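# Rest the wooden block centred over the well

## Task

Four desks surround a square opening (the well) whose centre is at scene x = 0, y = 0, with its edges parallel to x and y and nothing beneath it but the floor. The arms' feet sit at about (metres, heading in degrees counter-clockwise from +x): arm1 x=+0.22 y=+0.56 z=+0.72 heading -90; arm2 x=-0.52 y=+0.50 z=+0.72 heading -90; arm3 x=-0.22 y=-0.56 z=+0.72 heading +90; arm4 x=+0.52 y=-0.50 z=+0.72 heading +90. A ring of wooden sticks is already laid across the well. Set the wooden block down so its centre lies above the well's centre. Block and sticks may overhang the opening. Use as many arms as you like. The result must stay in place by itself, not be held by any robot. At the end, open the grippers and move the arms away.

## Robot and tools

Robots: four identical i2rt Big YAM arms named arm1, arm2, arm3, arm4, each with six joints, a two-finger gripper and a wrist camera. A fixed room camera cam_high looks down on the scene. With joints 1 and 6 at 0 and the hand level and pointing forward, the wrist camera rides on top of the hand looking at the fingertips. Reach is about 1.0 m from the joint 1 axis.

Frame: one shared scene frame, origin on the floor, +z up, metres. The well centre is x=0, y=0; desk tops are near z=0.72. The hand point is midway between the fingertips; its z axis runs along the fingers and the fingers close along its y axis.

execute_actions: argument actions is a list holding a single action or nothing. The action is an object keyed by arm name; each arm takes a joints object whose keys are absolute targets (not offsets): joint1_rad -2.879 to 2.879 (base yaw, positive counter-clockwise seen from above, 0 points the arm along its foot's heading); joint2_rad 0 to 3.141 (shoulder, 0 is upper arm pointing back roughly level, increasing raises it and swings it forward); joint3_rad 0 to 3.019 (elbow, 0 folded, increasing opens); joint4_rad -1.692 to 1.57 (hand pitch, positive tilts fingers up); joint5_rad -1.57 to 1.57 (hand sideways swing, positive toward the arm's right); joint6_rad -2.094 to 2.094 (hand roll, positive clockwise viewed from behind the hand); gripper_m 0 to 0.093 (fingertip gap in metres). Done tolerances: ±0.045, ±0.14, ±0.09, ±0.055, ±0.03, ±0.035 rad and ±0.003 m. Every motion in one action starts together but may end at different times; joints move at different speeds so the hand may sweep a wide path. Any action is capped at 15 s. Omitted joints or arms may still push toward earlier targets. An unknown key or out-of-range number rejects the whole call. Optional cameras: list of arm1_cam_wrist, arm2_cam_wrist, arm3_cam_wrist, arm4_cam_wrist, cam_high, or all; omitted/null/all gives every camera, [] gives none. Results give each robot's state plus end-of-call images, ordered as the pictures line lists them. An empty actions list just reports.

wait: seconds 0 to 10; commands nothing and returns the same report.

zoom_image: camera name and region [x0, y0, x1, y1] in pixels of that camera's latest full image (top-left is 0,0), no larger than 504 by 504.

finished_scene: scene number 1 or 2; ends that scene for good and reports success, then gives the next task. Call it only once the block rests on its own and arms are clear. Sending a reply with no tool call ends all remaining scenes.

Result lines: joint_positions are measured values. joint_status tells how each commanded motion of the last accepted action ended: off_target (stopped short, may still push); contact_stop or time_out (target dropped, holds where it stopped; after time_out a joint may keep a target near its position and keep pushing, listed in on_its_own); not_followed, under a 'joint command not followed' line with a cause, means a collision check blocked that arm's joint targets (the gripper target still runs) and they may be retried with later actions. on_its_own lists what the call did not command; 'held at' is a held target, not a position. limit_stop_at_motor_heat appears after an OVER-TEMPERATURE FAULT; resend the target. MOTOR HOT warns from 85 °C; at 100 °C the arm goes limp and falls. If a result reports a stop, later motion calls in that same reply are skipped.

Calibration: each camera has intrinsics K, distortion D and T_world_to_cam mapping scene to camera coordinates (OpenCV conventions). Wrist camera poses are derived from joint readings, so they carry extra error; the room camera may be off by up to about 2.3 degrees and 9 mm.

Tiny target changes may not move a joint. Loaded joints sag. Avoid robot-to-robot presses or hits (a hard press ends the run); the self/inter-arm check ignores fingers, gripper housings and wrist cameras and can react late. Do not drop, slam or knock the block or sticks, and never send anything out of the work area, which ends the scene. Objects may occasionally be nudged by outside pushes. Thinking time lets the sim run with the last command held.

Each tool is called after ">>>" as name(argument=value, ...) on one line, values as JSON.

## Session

>>> execute_actions(actions=[])

Scene clock: 0.00 s.
Motor temperatures (°C, as the motors report them): arm1=[27 26 26 27 26 27] | arm2=[25 27 28 28 29 26] | arm3=[26 27 26 27 25 26] | arm4=[29 28 26 26 28 25]
arm1.joint_positions: joint1_rad=-0.061 joint2_rad=+0.609 joint3_rad=+1.427 joint4_rad=-1.432 joint5_rad=+0.211 joint6_rad=-0.083 gripper_m=+0.094
arm1.joint_status: not commanded
arm1.hand: x=+0.1692 y=+0.3607 z=+1.3408 quat_wxyz=(-0.235, -0.649, -0.597, +0.410) (m; scene frame)
arm2.joint_positions: joint1_rad=+0.130 joint2_rad=+0.426 joint3_rad=+1.453 joint4_rad=-1.405 joint5_rad=-0.057 joint6_rad=+0.141 gripper_m=+0.095
arm2.joint_status: not commanded
arm2.hand: x=-0.5009 y=+0.3705 z=+1.3464 quat_wxyz=(-0.460, -0.584, -0.585, +0.323) (m; scene frame)
arm3.joint_positions: joint1_rad=-0.320 joint2_rad=+0.509 joint3_rad=+1.410 joint4_rad=-1.477 joint5_rad=+0.277 joint6_rad=-0.176 gripper_m=+0.094
arm3.joint_status: not commanded
arm3.hand: x=-0.1193 y=-0.4234 z=+1.3465 quat_wxyz=(-0.469, +0.515, -0.704, -0.135) (m; scene frame)
arm4.joint_positions: joint1_rad=-0.250 joint2_rad=+0.537 joint3_rad=+1.415 joint4_rad=-1.442 joint5_rad=-0.199 joint6_rad=-0.039 gripper_m=+0.094
arm4.joint_status: not commanded
arm4.hand: x=+0.5329 y=-0.3149 z=+1.2969 quat_wxyz=(-0.334, +0.583, -0.651, -0.353) (m; scene frame)
pictures: arm1_cam_wrist, arm2_cam_wrist, arm3_cam_wrist, arm4_cam_wrist, cam_high
camera_calibration (this result's frames):
arm1_cam_wrist: T_world_to_cam=[[-0.969132, 0.172739, 0.175908, -0.132498], [0.10639, 0.936671, -0.333658, 0.0960991], [-0.222404, -0.304644, -0.926136, 1.51085], [0, 0, 0, 1]] pos_world=[0.197387, 0.393146, 1.45463]
arm2_cam_wrist: T_world_to_cam=[[-0.984016, -0.0969004, -0.149411, -0.257933], [-0.00340307, 0.849078, -0.528257, 0.402822], [0.17805, -0.519304, -0.835836, 1.52954], [0, 0, 0, 1]] pos_world=[-0.524774, 0.427275, 1.4527]
arm3_cam_wrist: T_world_to_cam=[[0.853741, -0.433548, 0.28838, -0.471138], [-0.332199, -0.87999, -0.339502, 0.0481456], [0.400962, 0.194047, -0.895307, 1.45805], [0, 0, 0, 1]] pos_world=[-0.166397, -0.444823, 1.45761]
arm4_cam_wrist: T_world_to_cam=[[0.996584, -0.0584474, -0.0583476, -0.478149], [-0.0759231, -0.92641, -0.368782, 0.2324], [-0.0324995, 0.371952, -0.927683, 1.45919], [0, 0, 0, 1]] pos_world=[0.541583, -0.355398, 1.41147]
Images, in order (width x height): arm1_cam_wrist 504x504, arm2_cam_wrist 504x504, arm3_cam_wrist 504x504, arm4_cam_wrist 504x504, cam_high 672x504.

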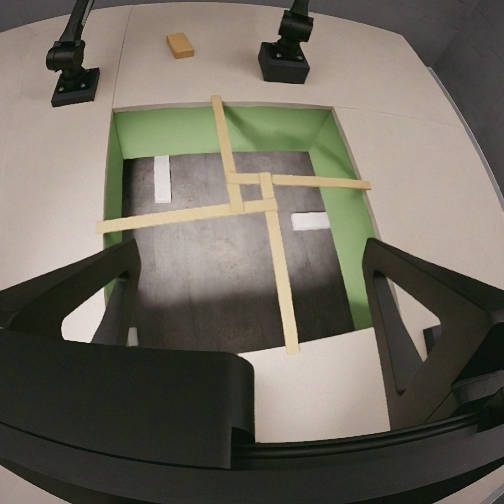

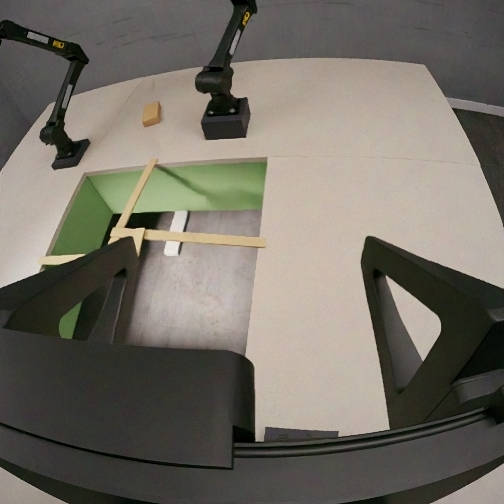

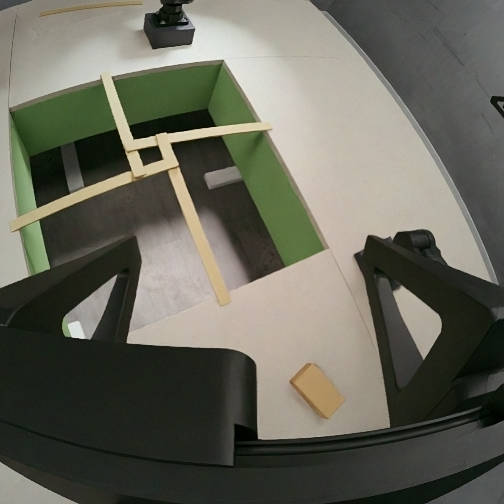

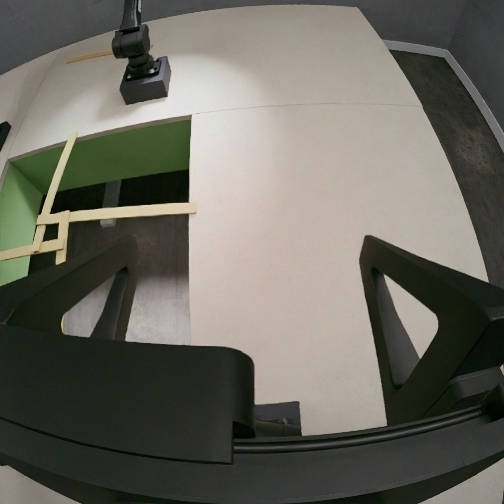

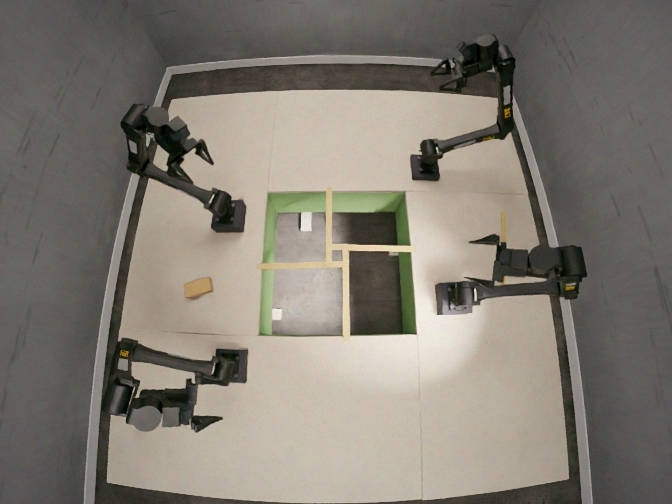

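>>> execute_actions(actions=[{"arm3":{"joints":{"joint1_rad":-1.89,"joint2_rad":1.61,"joint3_rad":0.97,"joint4_rad":-0.93,"joint5_rad":0,"joint6_rad":0.98}}}], cameras=["arm3_cam_wrist"])

Scene clock: 3.40 s.
Motor temperatures (°C, as the motors report them): arm1=[27 26 27 27 26 27] | arm2=[25 27 28 29 29 26] | arm3=[26 28 27 27 25 26] | arm4=[29 28 27 26 28 25]
arm1.joint_positions: joint1_rad=-0.061 joint2_rad=+0.609 joint3_rad=+1.427 joint4_rad=-1.432 joint5_rad=+0.211 joint6_rad=-0.083 gripper_m=+0.094
arm1.joint_status: not commanded
arm1.hand: x=+0.1692 y=+0.3607 z=+1.3408 quat_wxyz=(-0.235, -0.649, -0.597, +0.410) (m; scene frame)
arm2.joint_positions: joint1_rad=+0.130 joint2_rad=+0.426 joint3_rad=+1.453 joint4_rad=-1.405 joint5_rad=-0.057 joint6_rad=+0.141 gripper_m=+0.095
arm2.joint_status: not commanded
arm2.hand: x=-0.5009 y=+0.3705 z=+1.3464 quat_wxyz=(-0.460, -0.584, -0.585, +0.323) (m; scene frame)
arm3.joint_positions: joint1_rad=-1.893 joint2_rad=+1.604 joint3_rad=+0.978 joint4_rad=-0.939 joint5_rad=+0.000 joint6_rad=+0.966 gripper_m=+0.094
arm3.joint_status: all done
arm3.hand: x=+0.1730 y=-0.6961 z=+0.8398 quat_wxyz=(-0.002, -0.605, -0.796, -0.002) (m; scene frame)
arm4.joint_positions: joint1_rad=-0.250 joint2_rad=+0.537 joint3_rad=+1.415 joint4_rad=-1.442 joint5_rad=-0.199 joint6_rad=-0.039 gripper_m=+0.094
arm4.joint_status: not commanded
arm4.hand: x=+0.5329 y=-0.3149 z=+1.2969 quat_wxyz=(-0.334, +0.583, -0.651, -0.353) (m; scene frame)
pictures: arm3_cam_wrist
camera_calibration (this result's frames):
arm3_cam_wrist: T_world_to_cam=[[-0.964618, -0.263546, -0.00751331, -0.0113531], [-0.217391, 0.778912, 0.58825, 0.0890087], [-0.149179, 0.569069, -0.808644, 1.2236], [0, 0, 0, 1]] pos_world=[0.190934, -0.768637, 0.937016]
Images, in order (width x height): arm3_cam_wrist 504x504.

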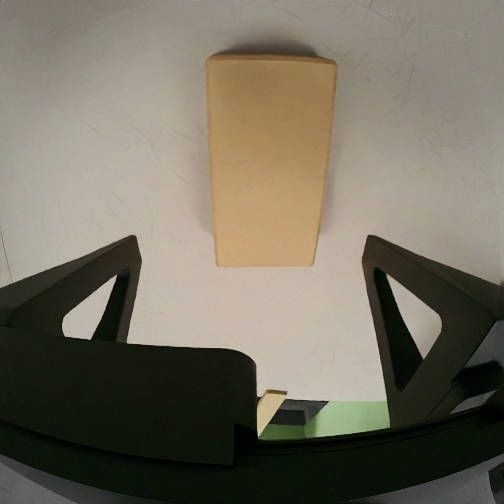

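>>> execute_actions(actions=[{"arm3":{"joints":{"joint1_rad":-1.94,"joint2_rad":1.70,"joint3_rad":0.9,"joint4_rad":-0.77,"joint6_rad":0.9}}}], cameras=["arm3_cam_wrist"])

>>> execute_actions(actions=[{"arm3":{"joints":{"joint2_rad":1.79,"joint3_rad":0.86,"joint4_rad":-0.63}}}], cameras=["arm3_cam_wrist"])

Scene clock: 8.10 s.
Motor temperatures (°C, as the motors report them): arm1=[27 26 29 28 26 27] | arm2=[25 27 29 29 29 26] | arm3=[26 28 28 27 25 26] | arm4=[29 28 28 26 28 25]
arm1.joint_positions: joint1_rad=-0.061 joint2_rad=+0.609 joint3_rad=+1.427 joint4_rad=-1.432 joint5_rad=+0.211 joint6_rad=-0.083 gripper_m=+0.094
arm1.joint_status: not commanded
arm1.hand: x=+0.1692 y=+0.3607 z=+1.3408 quat_wxyz=(-0.235, -0.649, -0.597, +0.410) (m; scene frame)
arm2.joint_positions: joint1_rad=+0.130 joint2_rad=+0.426 joint3_rad=+1.453 joint4_rad=-1.405 joint5_rad=-0.057 joint6_rad=+0.141 gripper_m=+0.095
arm2.joint_status: not commanded
arm2.hand: x=-0.5009 y=+0.3705 z=+1.3464 quat_wxyz=(-0.460, -0.584, -0.585, +0.323) (m; scene frame)
arm3.joint_positions: joint1_rad=-1.938 joint2_rad=+1.702 joint3_rad=+0.900 joint4_rad=-0.784 joint5_rad=+0.000 joint6_rad=+0.914 gripper_m=+0.094
arm3.joint_status: all done
arm3.hand: x=+0.1551 y=-0.7086 z=+0.7794 quat_wxyz=(+0.008, -0.603, -0.798, +0.001) (m; scene frame)
arm4.joint_positions: joint1_rad=-0.250 joint2_rad=+0.537 joint3_rad=+1.415 joint4_rad=-1.442 joint5_rad=-0.199 joint6_rad=-0.039 gripper_m=+0.094
arm4.joint_status: not commanded
arm4.hand: x=+0.5329 y=-0.3149 z=+1.2969 quat_wxyz=(-0.334, +0.583, -0.651, -0.353) (m; scene frame)
pictures: arm3_cam_wrist
camera_calibration (this result's frames):
arm3_cam_wrist: T_world_to_cam=[[-0.962757, -0.270217, 0.00900331, -0.0503365], [-0.211371, 0.773023, 0.598128, 0.117609], [-0.168584, 0.573949, -0.80135, 1.17996], [0, 0, 0, 1]] pos_world=[0.17532, -0.781752, 0.875667]
Images, in order (width x height): arm3_cam_wrist 504x504.

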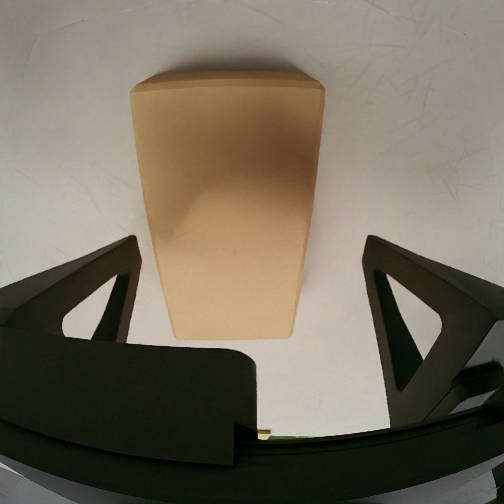

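Scene clock: 8.97 s.
Motor temperatures (°C, as the motors report them): arm1=[27 26 29 28 26 27] | arm2=[25 27 29 29 29 26] | arm3=[26 28 28 27 25 26] | arm4=[29 28 28 26 28 25]
arm1.joint_positions: joint1_rad=-0.061 joint2_rad=+0.609 joint3_rad=+1.427 joint4_rad=-1.432 joint5_rad=+0.211 joint6_rad=-0.083 gripper_m=+0.094
arm1.joint_status: not commanded
arm1.hand: x=+0.1692 y=+0.3607 z=+1.3408 quat_wxyz=(-0.235, -0.649, -0.597, +0.410) (m; scene frame)
arm2.joint_positions: joint1_rad=+0.130 joint2_rad=+0.426 joint3_rad=+1.453 joint4_rad=-1.405 joint5_rad=-0.057 joint6_rad=+0.141 gripper_m=+0.095
arm2.joint_status: not commanded
arm2.hand: x=-0.5009 y=+0.3705 z=+1.3464 quat_wxyz=(-0.460, -0.584, -0.585, +0.323) (m; scene frame)
arm3.joint_positions: joint1_rad=-1.938 joint2_rad=+1.786 joint3_rad=+0.864 joint4_rad=-0.645 joint5_rad=+0.000 joint6_rad=+0.914 gripper_m=+0.094
arm3.joint_status: all done
arm3.hand: x=+0.1551 y=-0.7085 z=+0.7385 quat_wxyz=(-0.001, -0.602, -0.798, -0.002) (m; scene frame)
arm4.joint_positions: joint1_rad=-0.250 joint2_rad=+0.537 joint3_rad=+1.415 joint4_rad=-1.442 joint5_rad=-0.199 joint6_rad=-0.039 gripper_m=+0.094
arm4.joint_status: not commanded
arm4.hand: x=+0.5329 y=-0.3149 z=+1.2969 quat_wxyz=(-0.334, +0.583, -0.651, -0.353) (m; scene frame)
pictures: arm3_cam_wrist
camera_calibration (this result's frames):
arm3_cam_wrist: T_world_to_cam=[[-0.962588, -0.270899, -0.00615101, -0.0392155], [-0.222447, 0.777053, 0.588817, 0.153492], [-0.15473, 0.568157, -0.808243, 1.14595], [0, 0, 0, 1]] pos_world=[0.173708, -0.780973, 0.835585]
Images, in order (width x height): arm3_cam_wrist 504x504.

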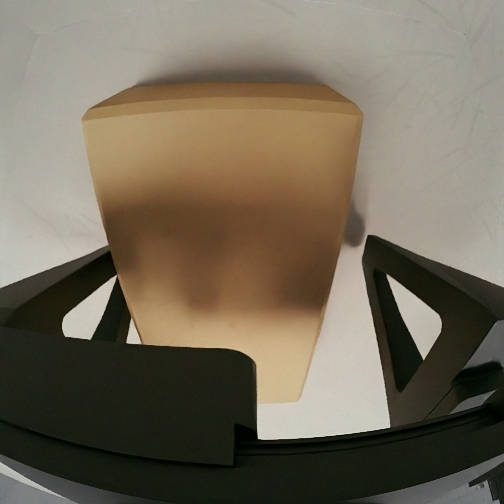

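>>> execute_actions(actions=[{"arm3":{"joints":{"gripper_m":0.045}}}], cameras=[])

>>> execute_actions(actions=[{"arm3":{"joints":{"joint3_rad":1.2,"joint4_rad":-0.98}}}], cameras=[])

>>> execute_actions(actions=[{"arm3":{"joints":{"joint1_rad":-0.362,"joint2_rad":1.95,"joint3_rad":1.65,"joint4_rad":-1.27,"joint6_rad":-0.385}}}], cameras=["arm3_cam_wrist"])

>>> execute_actions(actions=[{"arm3":{"joints":{"joint2_rad":2.07,"joint3_rad":1.6,"joint4_rad":-1.085}}}], cameras=["arm3_cam_wrist"])

>>> execute_actions(actions=[{"arm3":{"joints":{"joint2_rad":2.11}}}], cameras=["arm3_cam_wrist"])

Scene clock: 11.67 s.
Motor temperatures (°C, as the motors report them): arm1=[27 26 30 28 26 27] | arm2=[25 27 30 29 29 26] | arm3=[26 28 28 27 25 26] | arm4=[29 29 29 26 28 25]
arm1.joint_positions: joint1_rad=-0.061 joint2_rad=+0.609 joint3_rad=+1.427 joint4_rad=-1.432 joint5_rad=+0.211 joint6_rad=-0.083 gripper_m=+0.094
arm1.joint_status: not commanded
arm1.hand: x=+0.1692 y=+0.3607 z=+1.3408 quat_wxyz=(-0.235, -0.649, -0.597, +0.410) (m; scene frame)
arm2.joint_positions: joint1_rad=+0.130 joint2_rad=+0.426 joint3_rad=+1.453 joint4_rad=-1.405 joint5_rad=-0.057 joint6_rad=+0.141 gripper_m=+0.095
arm2.joint_status: not commanded
arm2.hand: x=-0.5009 y=+0.3705 z=+1.3464 quat_wxyz=(-0.460, -0.584, -0.585, +0.323) (m; scene frame)
arm3.joint_positions: joint1_rad=-1.938 joint2_rad=+1.786 joint3_rad=+0.864 joint4_rad=-0.641 joint5_rad=-0.001 joint6_rad=+0.913 gripper_m=+0.069
arm3.joint_status: gripper_m off_target (ended at +0.069, target +0.045)
arm3.hand: x=+0.1560 y=-0.7088 z=+0.7385 quat_wxyz=(-0.003, -0.602, -0.799, -0.002) (m; scene frame)
arm4.joint_positions: joint1_rad=-0.250 joint2_rad=+0.537 joint3_rad=+1.415 joint4_rad=-1.442 joint5_rad=-0.199 joint6_rad=-0.039 gripper_m=+0.094
arm4.joint_status: not commanded
arm4.hand: x=+0.5329 y=-0.3149 z=+1.2969 quat_wxyz=(-0.334, +0.583, -0.651, -0.353) (m; scene frame)
pictures: none
No camera images: the call's "cameras" was empty. Leave "cameras" out to get every camera's image.

Scene clock: 12.90 s.
Motor temperatures (°C, as the motors report them): arm1=[27 26 30 28 26 27] | arm2=[25 27 30 29 29 26] | arm3=[26 29 28 27 25 26] | arm4=[29 29 29 26 28 25]
arm1.joint_positions: joint1_rad=-0.061 joint2_rad=+0.609 joint3_rad=+1.427 joint4_rad=-1.432 joint5_rad=+0.211 joint6_rad=-0.083 gripper_m=+0.094
arm1.joint_status: not commanded
arm1.hand: x=+0.1692 y=+0.3607 z=+1.3408 quat_wxyz=(-0.235, -0.649, -0.597, +0.410) (m; scene frame)
arm2.joint_positions: joint1_rad=+0.130 joint2_rad=+0.426 joint3_rad=+1.453 joint4_rad=-1.405 joint5_rad=-0.057 joint6_rad=+0.141 gripper_m=+0.095
arm2.joint_status: not commanded
arm2.hand: x=-0.5009 y=+0.3705 z=+1.3464 quat_wxyz=(-0.460, -0.584, -0.585, +0.323) (m; scene frame)
arm3.joint_positions: joint1_rad=-1.938 joint2_rad=+1.793 joint3_rad=+1.175 joint4_rad=-0.966 joint5_rad=-0.001 joint6_rad=+0.913 gripper_m=+0.069
arm3.joint_status: all done
arm3.hand: x=+0.2283 y=-0.7377 z=+0.8203 quat_wxyz=(+0.007, -0.602, -0.799, +0.000) (m; scene frame)
arm4.joint_positions: joint1_rad=-0.250 joint2_rad=+0.537 joint3_rad=+1.415 joint4_rad=-1.442 joint5_rad=-0.199 joint6_rad=-0.039 gripper_m=+0.094
arm4.joint_status: not commanded
arm4.hand: x=+0.5329 y=-0.3149 z=+1.2969 quat_wxyz=(-0.334, +0.583, -0.651, -0.353) (m; scene frame)
pictures: none
No camera images: the call's "cameras" was empty. Leave "cameras" out to get every camera's image.

Scene clock: 14.90 s.
Motor temperatures (°C, as the motors report them): arm1=[27 26 30 28 26 27] | arm2=[25 27 30 29 29 26] | arm3=[26 29 29 27 25 26] | arm4=[29 29 29 26 28 25]
arm1.joint_positions: joint1_rad=-0.061 joint2_rad=+0.609 joint3_rad=+1.427 joint4_rad=-1.432 joint5_rad=+0.211 joint6_rad=-0.083 gripper_m=+0.094
arm1.joint_status: not commanded
arm1.hand: x=+0.1692 y=+0.3607 z=+1.3408 quat_wxyz=(-0.235, -0.649, -0.597, +0.410) (m; scene frame)
arm2.joint_positions: joint1_rad=+0.130 joint2_rad=+0.426 joint3_rad=+1.453 joint4_rad=-1.405 joint5_rad=-0.057 joint6_rad=+0.141 gripper_m=+0.095
arm2.joint_status: not commanded
arm2.hand: x=-0.5009 y=+0.3705 z=+1.3464 quat_wxyz=(-0.460, -0.584, -0.585, +0.323) (m; scene frame)
arm3.joint_positions: joint1_rad=-0.354 joint2_rad=+1.967 joint3_rad=+1.638 joint4_rad=-1.255 joint5_rad=-0.003 joint6_rad=-0.371 gripper_m=+0.069
arm3.joint_status: all done
arm3.hand: x=-0.0064 y=-0.0103 z=+0.8887 quat_wxyz=(+0.006, +0.709, -0.705, +0.000) (m; scene frame)
arm4.joint_positions: joint1_rad=-0.250 joint2_rad=+0.537 joint3_rad=+1.415 joint4_rad=-1.442 joint5_rad=-0.199 joint6_rad=-0.039 gripper_m=+0.094
arm4.joint_status: not commanded
arm4.hand: x=+0.5329 y=-0.3149 z=+1.2969 quat_wxyz=(-0.334, +0.583, -0.651, -0.353) (m; scene frame)
pictures: arm3_cam_wrist
camera_calibration (this result's frames):
arm3_cam_wrist: T_world_to_cam=[[0.999955, 0.000996364, -0.00948641, 0.0136934], [0.00645249, -0.803107, 0.595801, -0.534452], [-0.00702497, -0.595835, -0.803076, 0.830045], [0, 0, 0, 1]] pos_world=[-0.00441322, 0.0653337, 0.985146]
Images, in order (width x height): arm3_cam_wrist 504x504.

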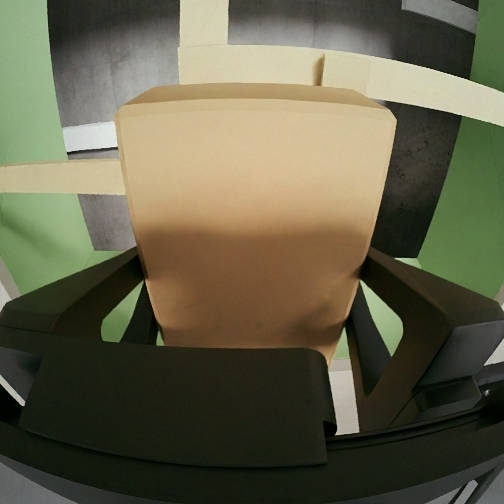

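Scene clock: 15.90 s.
Motor temperatures (°C, as the motors report them): arm1=[27 26 31 28 26 27] | arm2=[25 27 30 29 29 26] | arm3=[26 29 29 27 25 26] | arm4=[29 29 29 26 28 25]
arm1.joint_positions: joint1_rad=-0.061 joint2_rad=+0.609 joint3_rad=+1.427 joint4_rad=-1.432 joint5_rad=+0.211 joint6_rad=-0.083 gripper_m=+0.094
arm1.joint_status: not commanded
arm1.hand: x=+0.1692 y=+0.3607 z=+1.3408 quat_wxyz=(-0.235, -0.649, -0.597, +0.410) (m; scene frame)
arm2.joint_positions: joint1_rad=+0.130 joint2_rad=+0.426 joint3_rad=+1.453 joint4_rad=-1.405 joint5_rad=-0.057 joint6_rad=+0.141 gripper_m=+0.095
arm2.joint_status: not commanded
arm2.hand: x=-0.5009 y=+0.3705 z=+1.3464 quat_wxyz=(-0.460, -0.584, -0.585, +0.323) (m; scene frame)
arm3.joint_positions: joint1_rad=-0.354 joint2_rad=+2.088 joint3_rad=+1.591 joint4_rad=-1.098 joint5_rad=-0.003 joint6_rad=-0.371 gripper_m=+0.069
arm3.joint_status: all done
arm3.hand: x=-0.0031 y=-0.0016 z=+0.8025 quat_wxyz=(+0.011, +0.709, -0.705, +0.003) (m; scene frame)
arm4.joint_positions: joint1_rad=-0.250 joint2_rad=+0.537 joint3_rad=+1.415 joint4_rad=-1.442 joint5_rad=-0.199 joint6_rad=-0.039 gripper_m=+0.094
arm4.joint_status: not commanded
arm4.hand: x=+0.5329 y=-0.3149 z=+1.2969 quat_wxyz=(-0.334, +0.583, -0.651, -0.353) (m; scene frame)
pictures: arm3_cam_wrist
camera_calibration (this result's frames):
arm3_cam_wrist: T_world_to_cam=[[0.999909, 0.00126677, -0.0134612, 0.012811], [0.00914131, -0.796908, 0.604031, -0.482803], [-0.00996216, -0.604099, -0.796847, 0.761018], [0, 0, 0, 1]] pos_world=[-0.000815039, 0.0749643, 0.898215]
Images, in order (width x height): arm3_cam_wrist 504x504.

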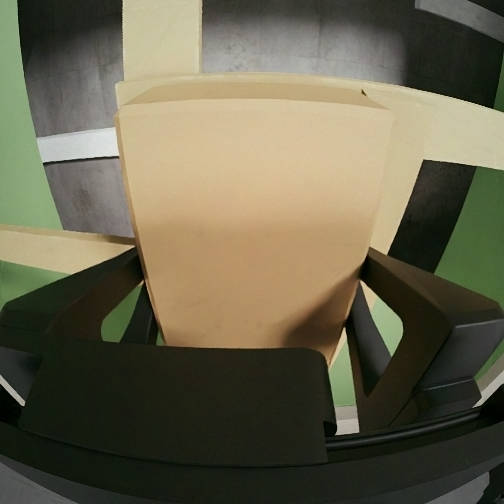

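Scene clock: 16.50 s.
Motor temperatures (°C, as the motors report them): arm1=[27 26 31 28 26 27] | arm2=[25 27 30 29 29 26] | arm3=[26 29 29 27 25 26] | arm4=[29 29 29 26 28 25]
arm1.joint_positions: joint1_rad=-0.061 joint2_rad=+0.609 joint3_rad=+1.427 joint4_rad=-1.432 joint5_rad=+0.211 joint6_rad=-0.083 gripper_m=+0.094
arm1.joint_status: not commanded
arm1.hand: x=+0.1692 y=+0.3607 z=+1.3408 quat_wxyz=(-0.235, -0.649, -0.597, +0.410) (m; scene frame)
arm2.joint_positions: joint1_rad=+0.130 joint2_rad=+0.426 joint3_rad=+1.453 joint4_rad=-1.405 joint5_rad=-0.057 joint6_rad=+0.141 gripper_m=+0.095
arm2.joint_status: not commanded
arm2.hand: x=-0.5009 y=+0.3705 z=+1.3464 quat_wxyz=(-0.460, -0.584, -0.585, +0.323) (m; scene frame)
arm3.joint_positions: joint1_rad=-0.354 joint2_rad=+2.093 joint3_rad=+1.591 joint4_rad=-1.097 joint5_rad=-0.003 joint6_rad=-0.372 gripper_m=+0.069
arm3.joint_status: all done
arm3.hand: x=-0.0033 y=-0.0020 z=+0.7995 quat_wxyz=(+0.013, +0.709, -0.705, +0.004) (m; scene frame)
arm4.joint_positions: joint1_rad=-0.250 joint2_rad=+0.537 joint3_rad=+1.415 joint4_rad=-1.442 joint5_rad=-0.199 joint6_rad=-0.039 gripper_m=+0.094
arm4.joint_status: not commanded
arm4.hand: x=+0.5329 y=-0.3149 z=+1.2969 quat_wxyz=(-0.334, +0.583, -0.651, -0.353) (m; scene frame)
pictures: arm3_cam_wrist
camera_calibration (this result's frames):
arm3_cam_wrist: T_world_to_cam=[[0.999886, 0.00197666, -0.0149846, 0.014144], [0.0106693, -0.794533, 0.607127, -0.483721], [-0.0107057, -0.607218, -0.794463, 0.756404], [0, 0, 0, 1]] pos_world=[-0.00088353, 0.0749418, 0.894828]
Images, in order (width x height): arm3_cam_wrist 504x504.

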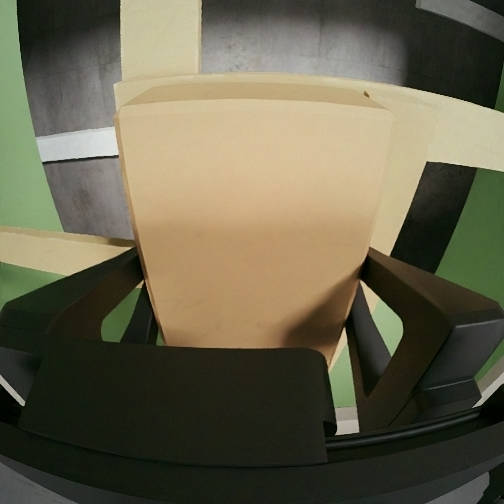

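>>> execute_actions(actions=[{"arm3":{"joints":{"joint2_rad":2.09,"gripper_m":0.093}}}], cameras=[])

>>> execute_actions(actions=[{"arm3":{"joints":{"joint2_rad":1.5}}}], cameras=["arm3_cam_wrist"])

Scene clock: 18.03 s.
Motor temperatures (°C, as the motors report them): arm1=[27 26 31 28 26 27] | arm2=[25 27 30 29 29 26] | arm3=[26 30 29 27 25 26] | arm4=[29 29 30 26 28 25]
arm1.joint_positions: joint1_rad=-0.061 joint2_rad=+0.609 joint3_rad=+1.427 joint4_rad=-1.432 joint5_rad=+0.211 joint6_rad=-0.083 gripper_m=+0.094
arm1.joint_status: not commanded
arm1.hand: x=+0.1692 y=+0.3607 z=+1.3408 quat_wxyz=(-0.235, -0.649, -0.597, +0.410) (m; scene frame)
arm2.joint_positions: joint1_rad=+0.130 joint2_rad=+0.426 joint3_rad=+1.453 joint4_rad=-1.405 joint5_rad=-0.057 joint6_rad=+0.141 gripper_m=+0.095
arm2.joint_status: not commanded
arm2.hand: x=-0.5009 y=+0.3705 z=+1.3464 quat_wxyz=(-0.460, -0.584, -0.585, +0.323) (m; scene frame)
arm3.joint_positions: joint1_rad=-0.354 joint2_rad=+2.093 joint3_rad=+1.591 joint4_rad=-1.097 joint5_rad=-0.003 joint6_rad=-0.372 gripper_m=+0.093
arm3.joint_status: all done
arm3.hand: x=-0.0033 y=-0.0020 z=+0.7995 quat_wxyz=(+0.013, +0.709, -0.705, +0.004) (m; scene frame)
arm4.joint_positions: joint1_rad=-0.250 joint2_rad=+0.537 joint3_rad=+1.415 joint4_rad=-1.442 joint5_rad=-0.199 joint6_rad=-0.039 gripper_m=+0.094
arm4.joint_status: not commanded
arm4.hand: x=+0.5329 y=-0.3149 z=+1.2969 quat_wxyz=(-0.334, +0.583, -0.651, -0.353) (m; scene frame)
pictures: none
No camera images: the call's "cameras" was empty. Leave "cameras" out to get every camera's image.

Scene clock: 19.63 s.
Motor temperatures (°C, as the motors report them): arm1=[27 26 31 28 26 27] | arm2=[25 27 30 29 29 26] | arm3=[26 30 29 27 25 26] | arm4=[29 29 30 26 28 25]
arm1.joint_positions: joint1_rad=-0.061 joint2_rad=+0.609 joint3_rad=+1.427 joint4_rad=-1.432 joint5_rad=+0.211 joint6_rad=-0.083 gripper_m=+0.094
arm1.joint_status: not commanded
arm1.hand: x=+0.1692 y=+0.3607 z=+1.3408 quat_wxyz=(-0.235, -0.649, -0.597, +0.410) (m; scene frame)
arm2.joint_positions: joint1_rad=+0.130 joint2_rad=+0.426 joint3_rad=+1.453 joint4_rad=-1.405 joint5_rad=-0.057 joint6_rad=+0.141 gripper_m=+0.095
arm2.joint_status: not commanded
arm2.hand: x=-0.5009 y=+0.3705 z=+1.3464 quat_wxyz=(-0.460, -0.584, -0.585, +0.323) (m; scene frame)
arm3.joint_positions: joint1_rad=-0.354 joint2_rad=+1.496 joint3_rad=+1.591 joint4_rad=-1.096 joint5_rad=-0.003 joint6_rad=-0.372 gripper_m=+0.093
arm3.joint_status: all done
arm3.hand: x=-0.0117 y=-0.0247 z=+1.1467 quat_wxyz=(-0.257, +0.681, -0.676, -0.116) (m; scene frame)
arm4.joint_positions: joint1_rad=-0.250 joint2_rad=+0.537 joint3_rad=+1.415 joint4_rad=-1.442 joint5_rad=-0.199 joint6_rad=-0.039 gripper_m=+0.094
arm4.joint_status: not commanded
arm4.hand: x=+0.5329 y=-0.3149 z=+1.2969 quat_wxyz=(-0.334, +0.583, -0.651, -0.353) (m; scene frame)
pictures: arm3_cam_wrist
camera_calibration (this result's frames):
arm3_cam_wrist: T_world_to_cam=[[0.980596, -0.0487578, 0.189881, -0.208557], [-0.0661568, -0.994062, 0.0863952, -0.121198], [0.184541, -0.0972807, -0.977998, 1.24373], [0, 0, 0, 1]] pos_world=[-0.0330275, -0.00965633, 1.26644]
Images, in order (width x height): arm3_cam_wrist 504x504.

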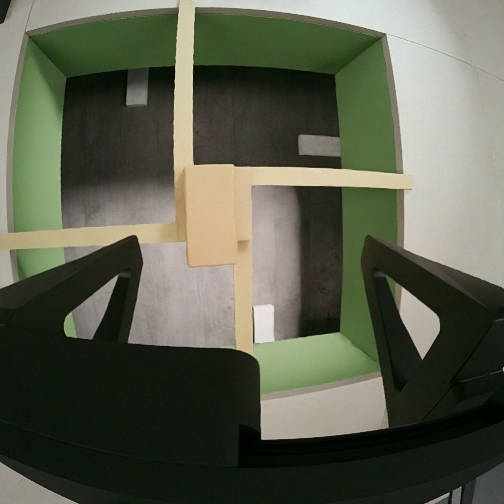

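>>> finished_scene(scene=2)

The scene is finished: the task was done.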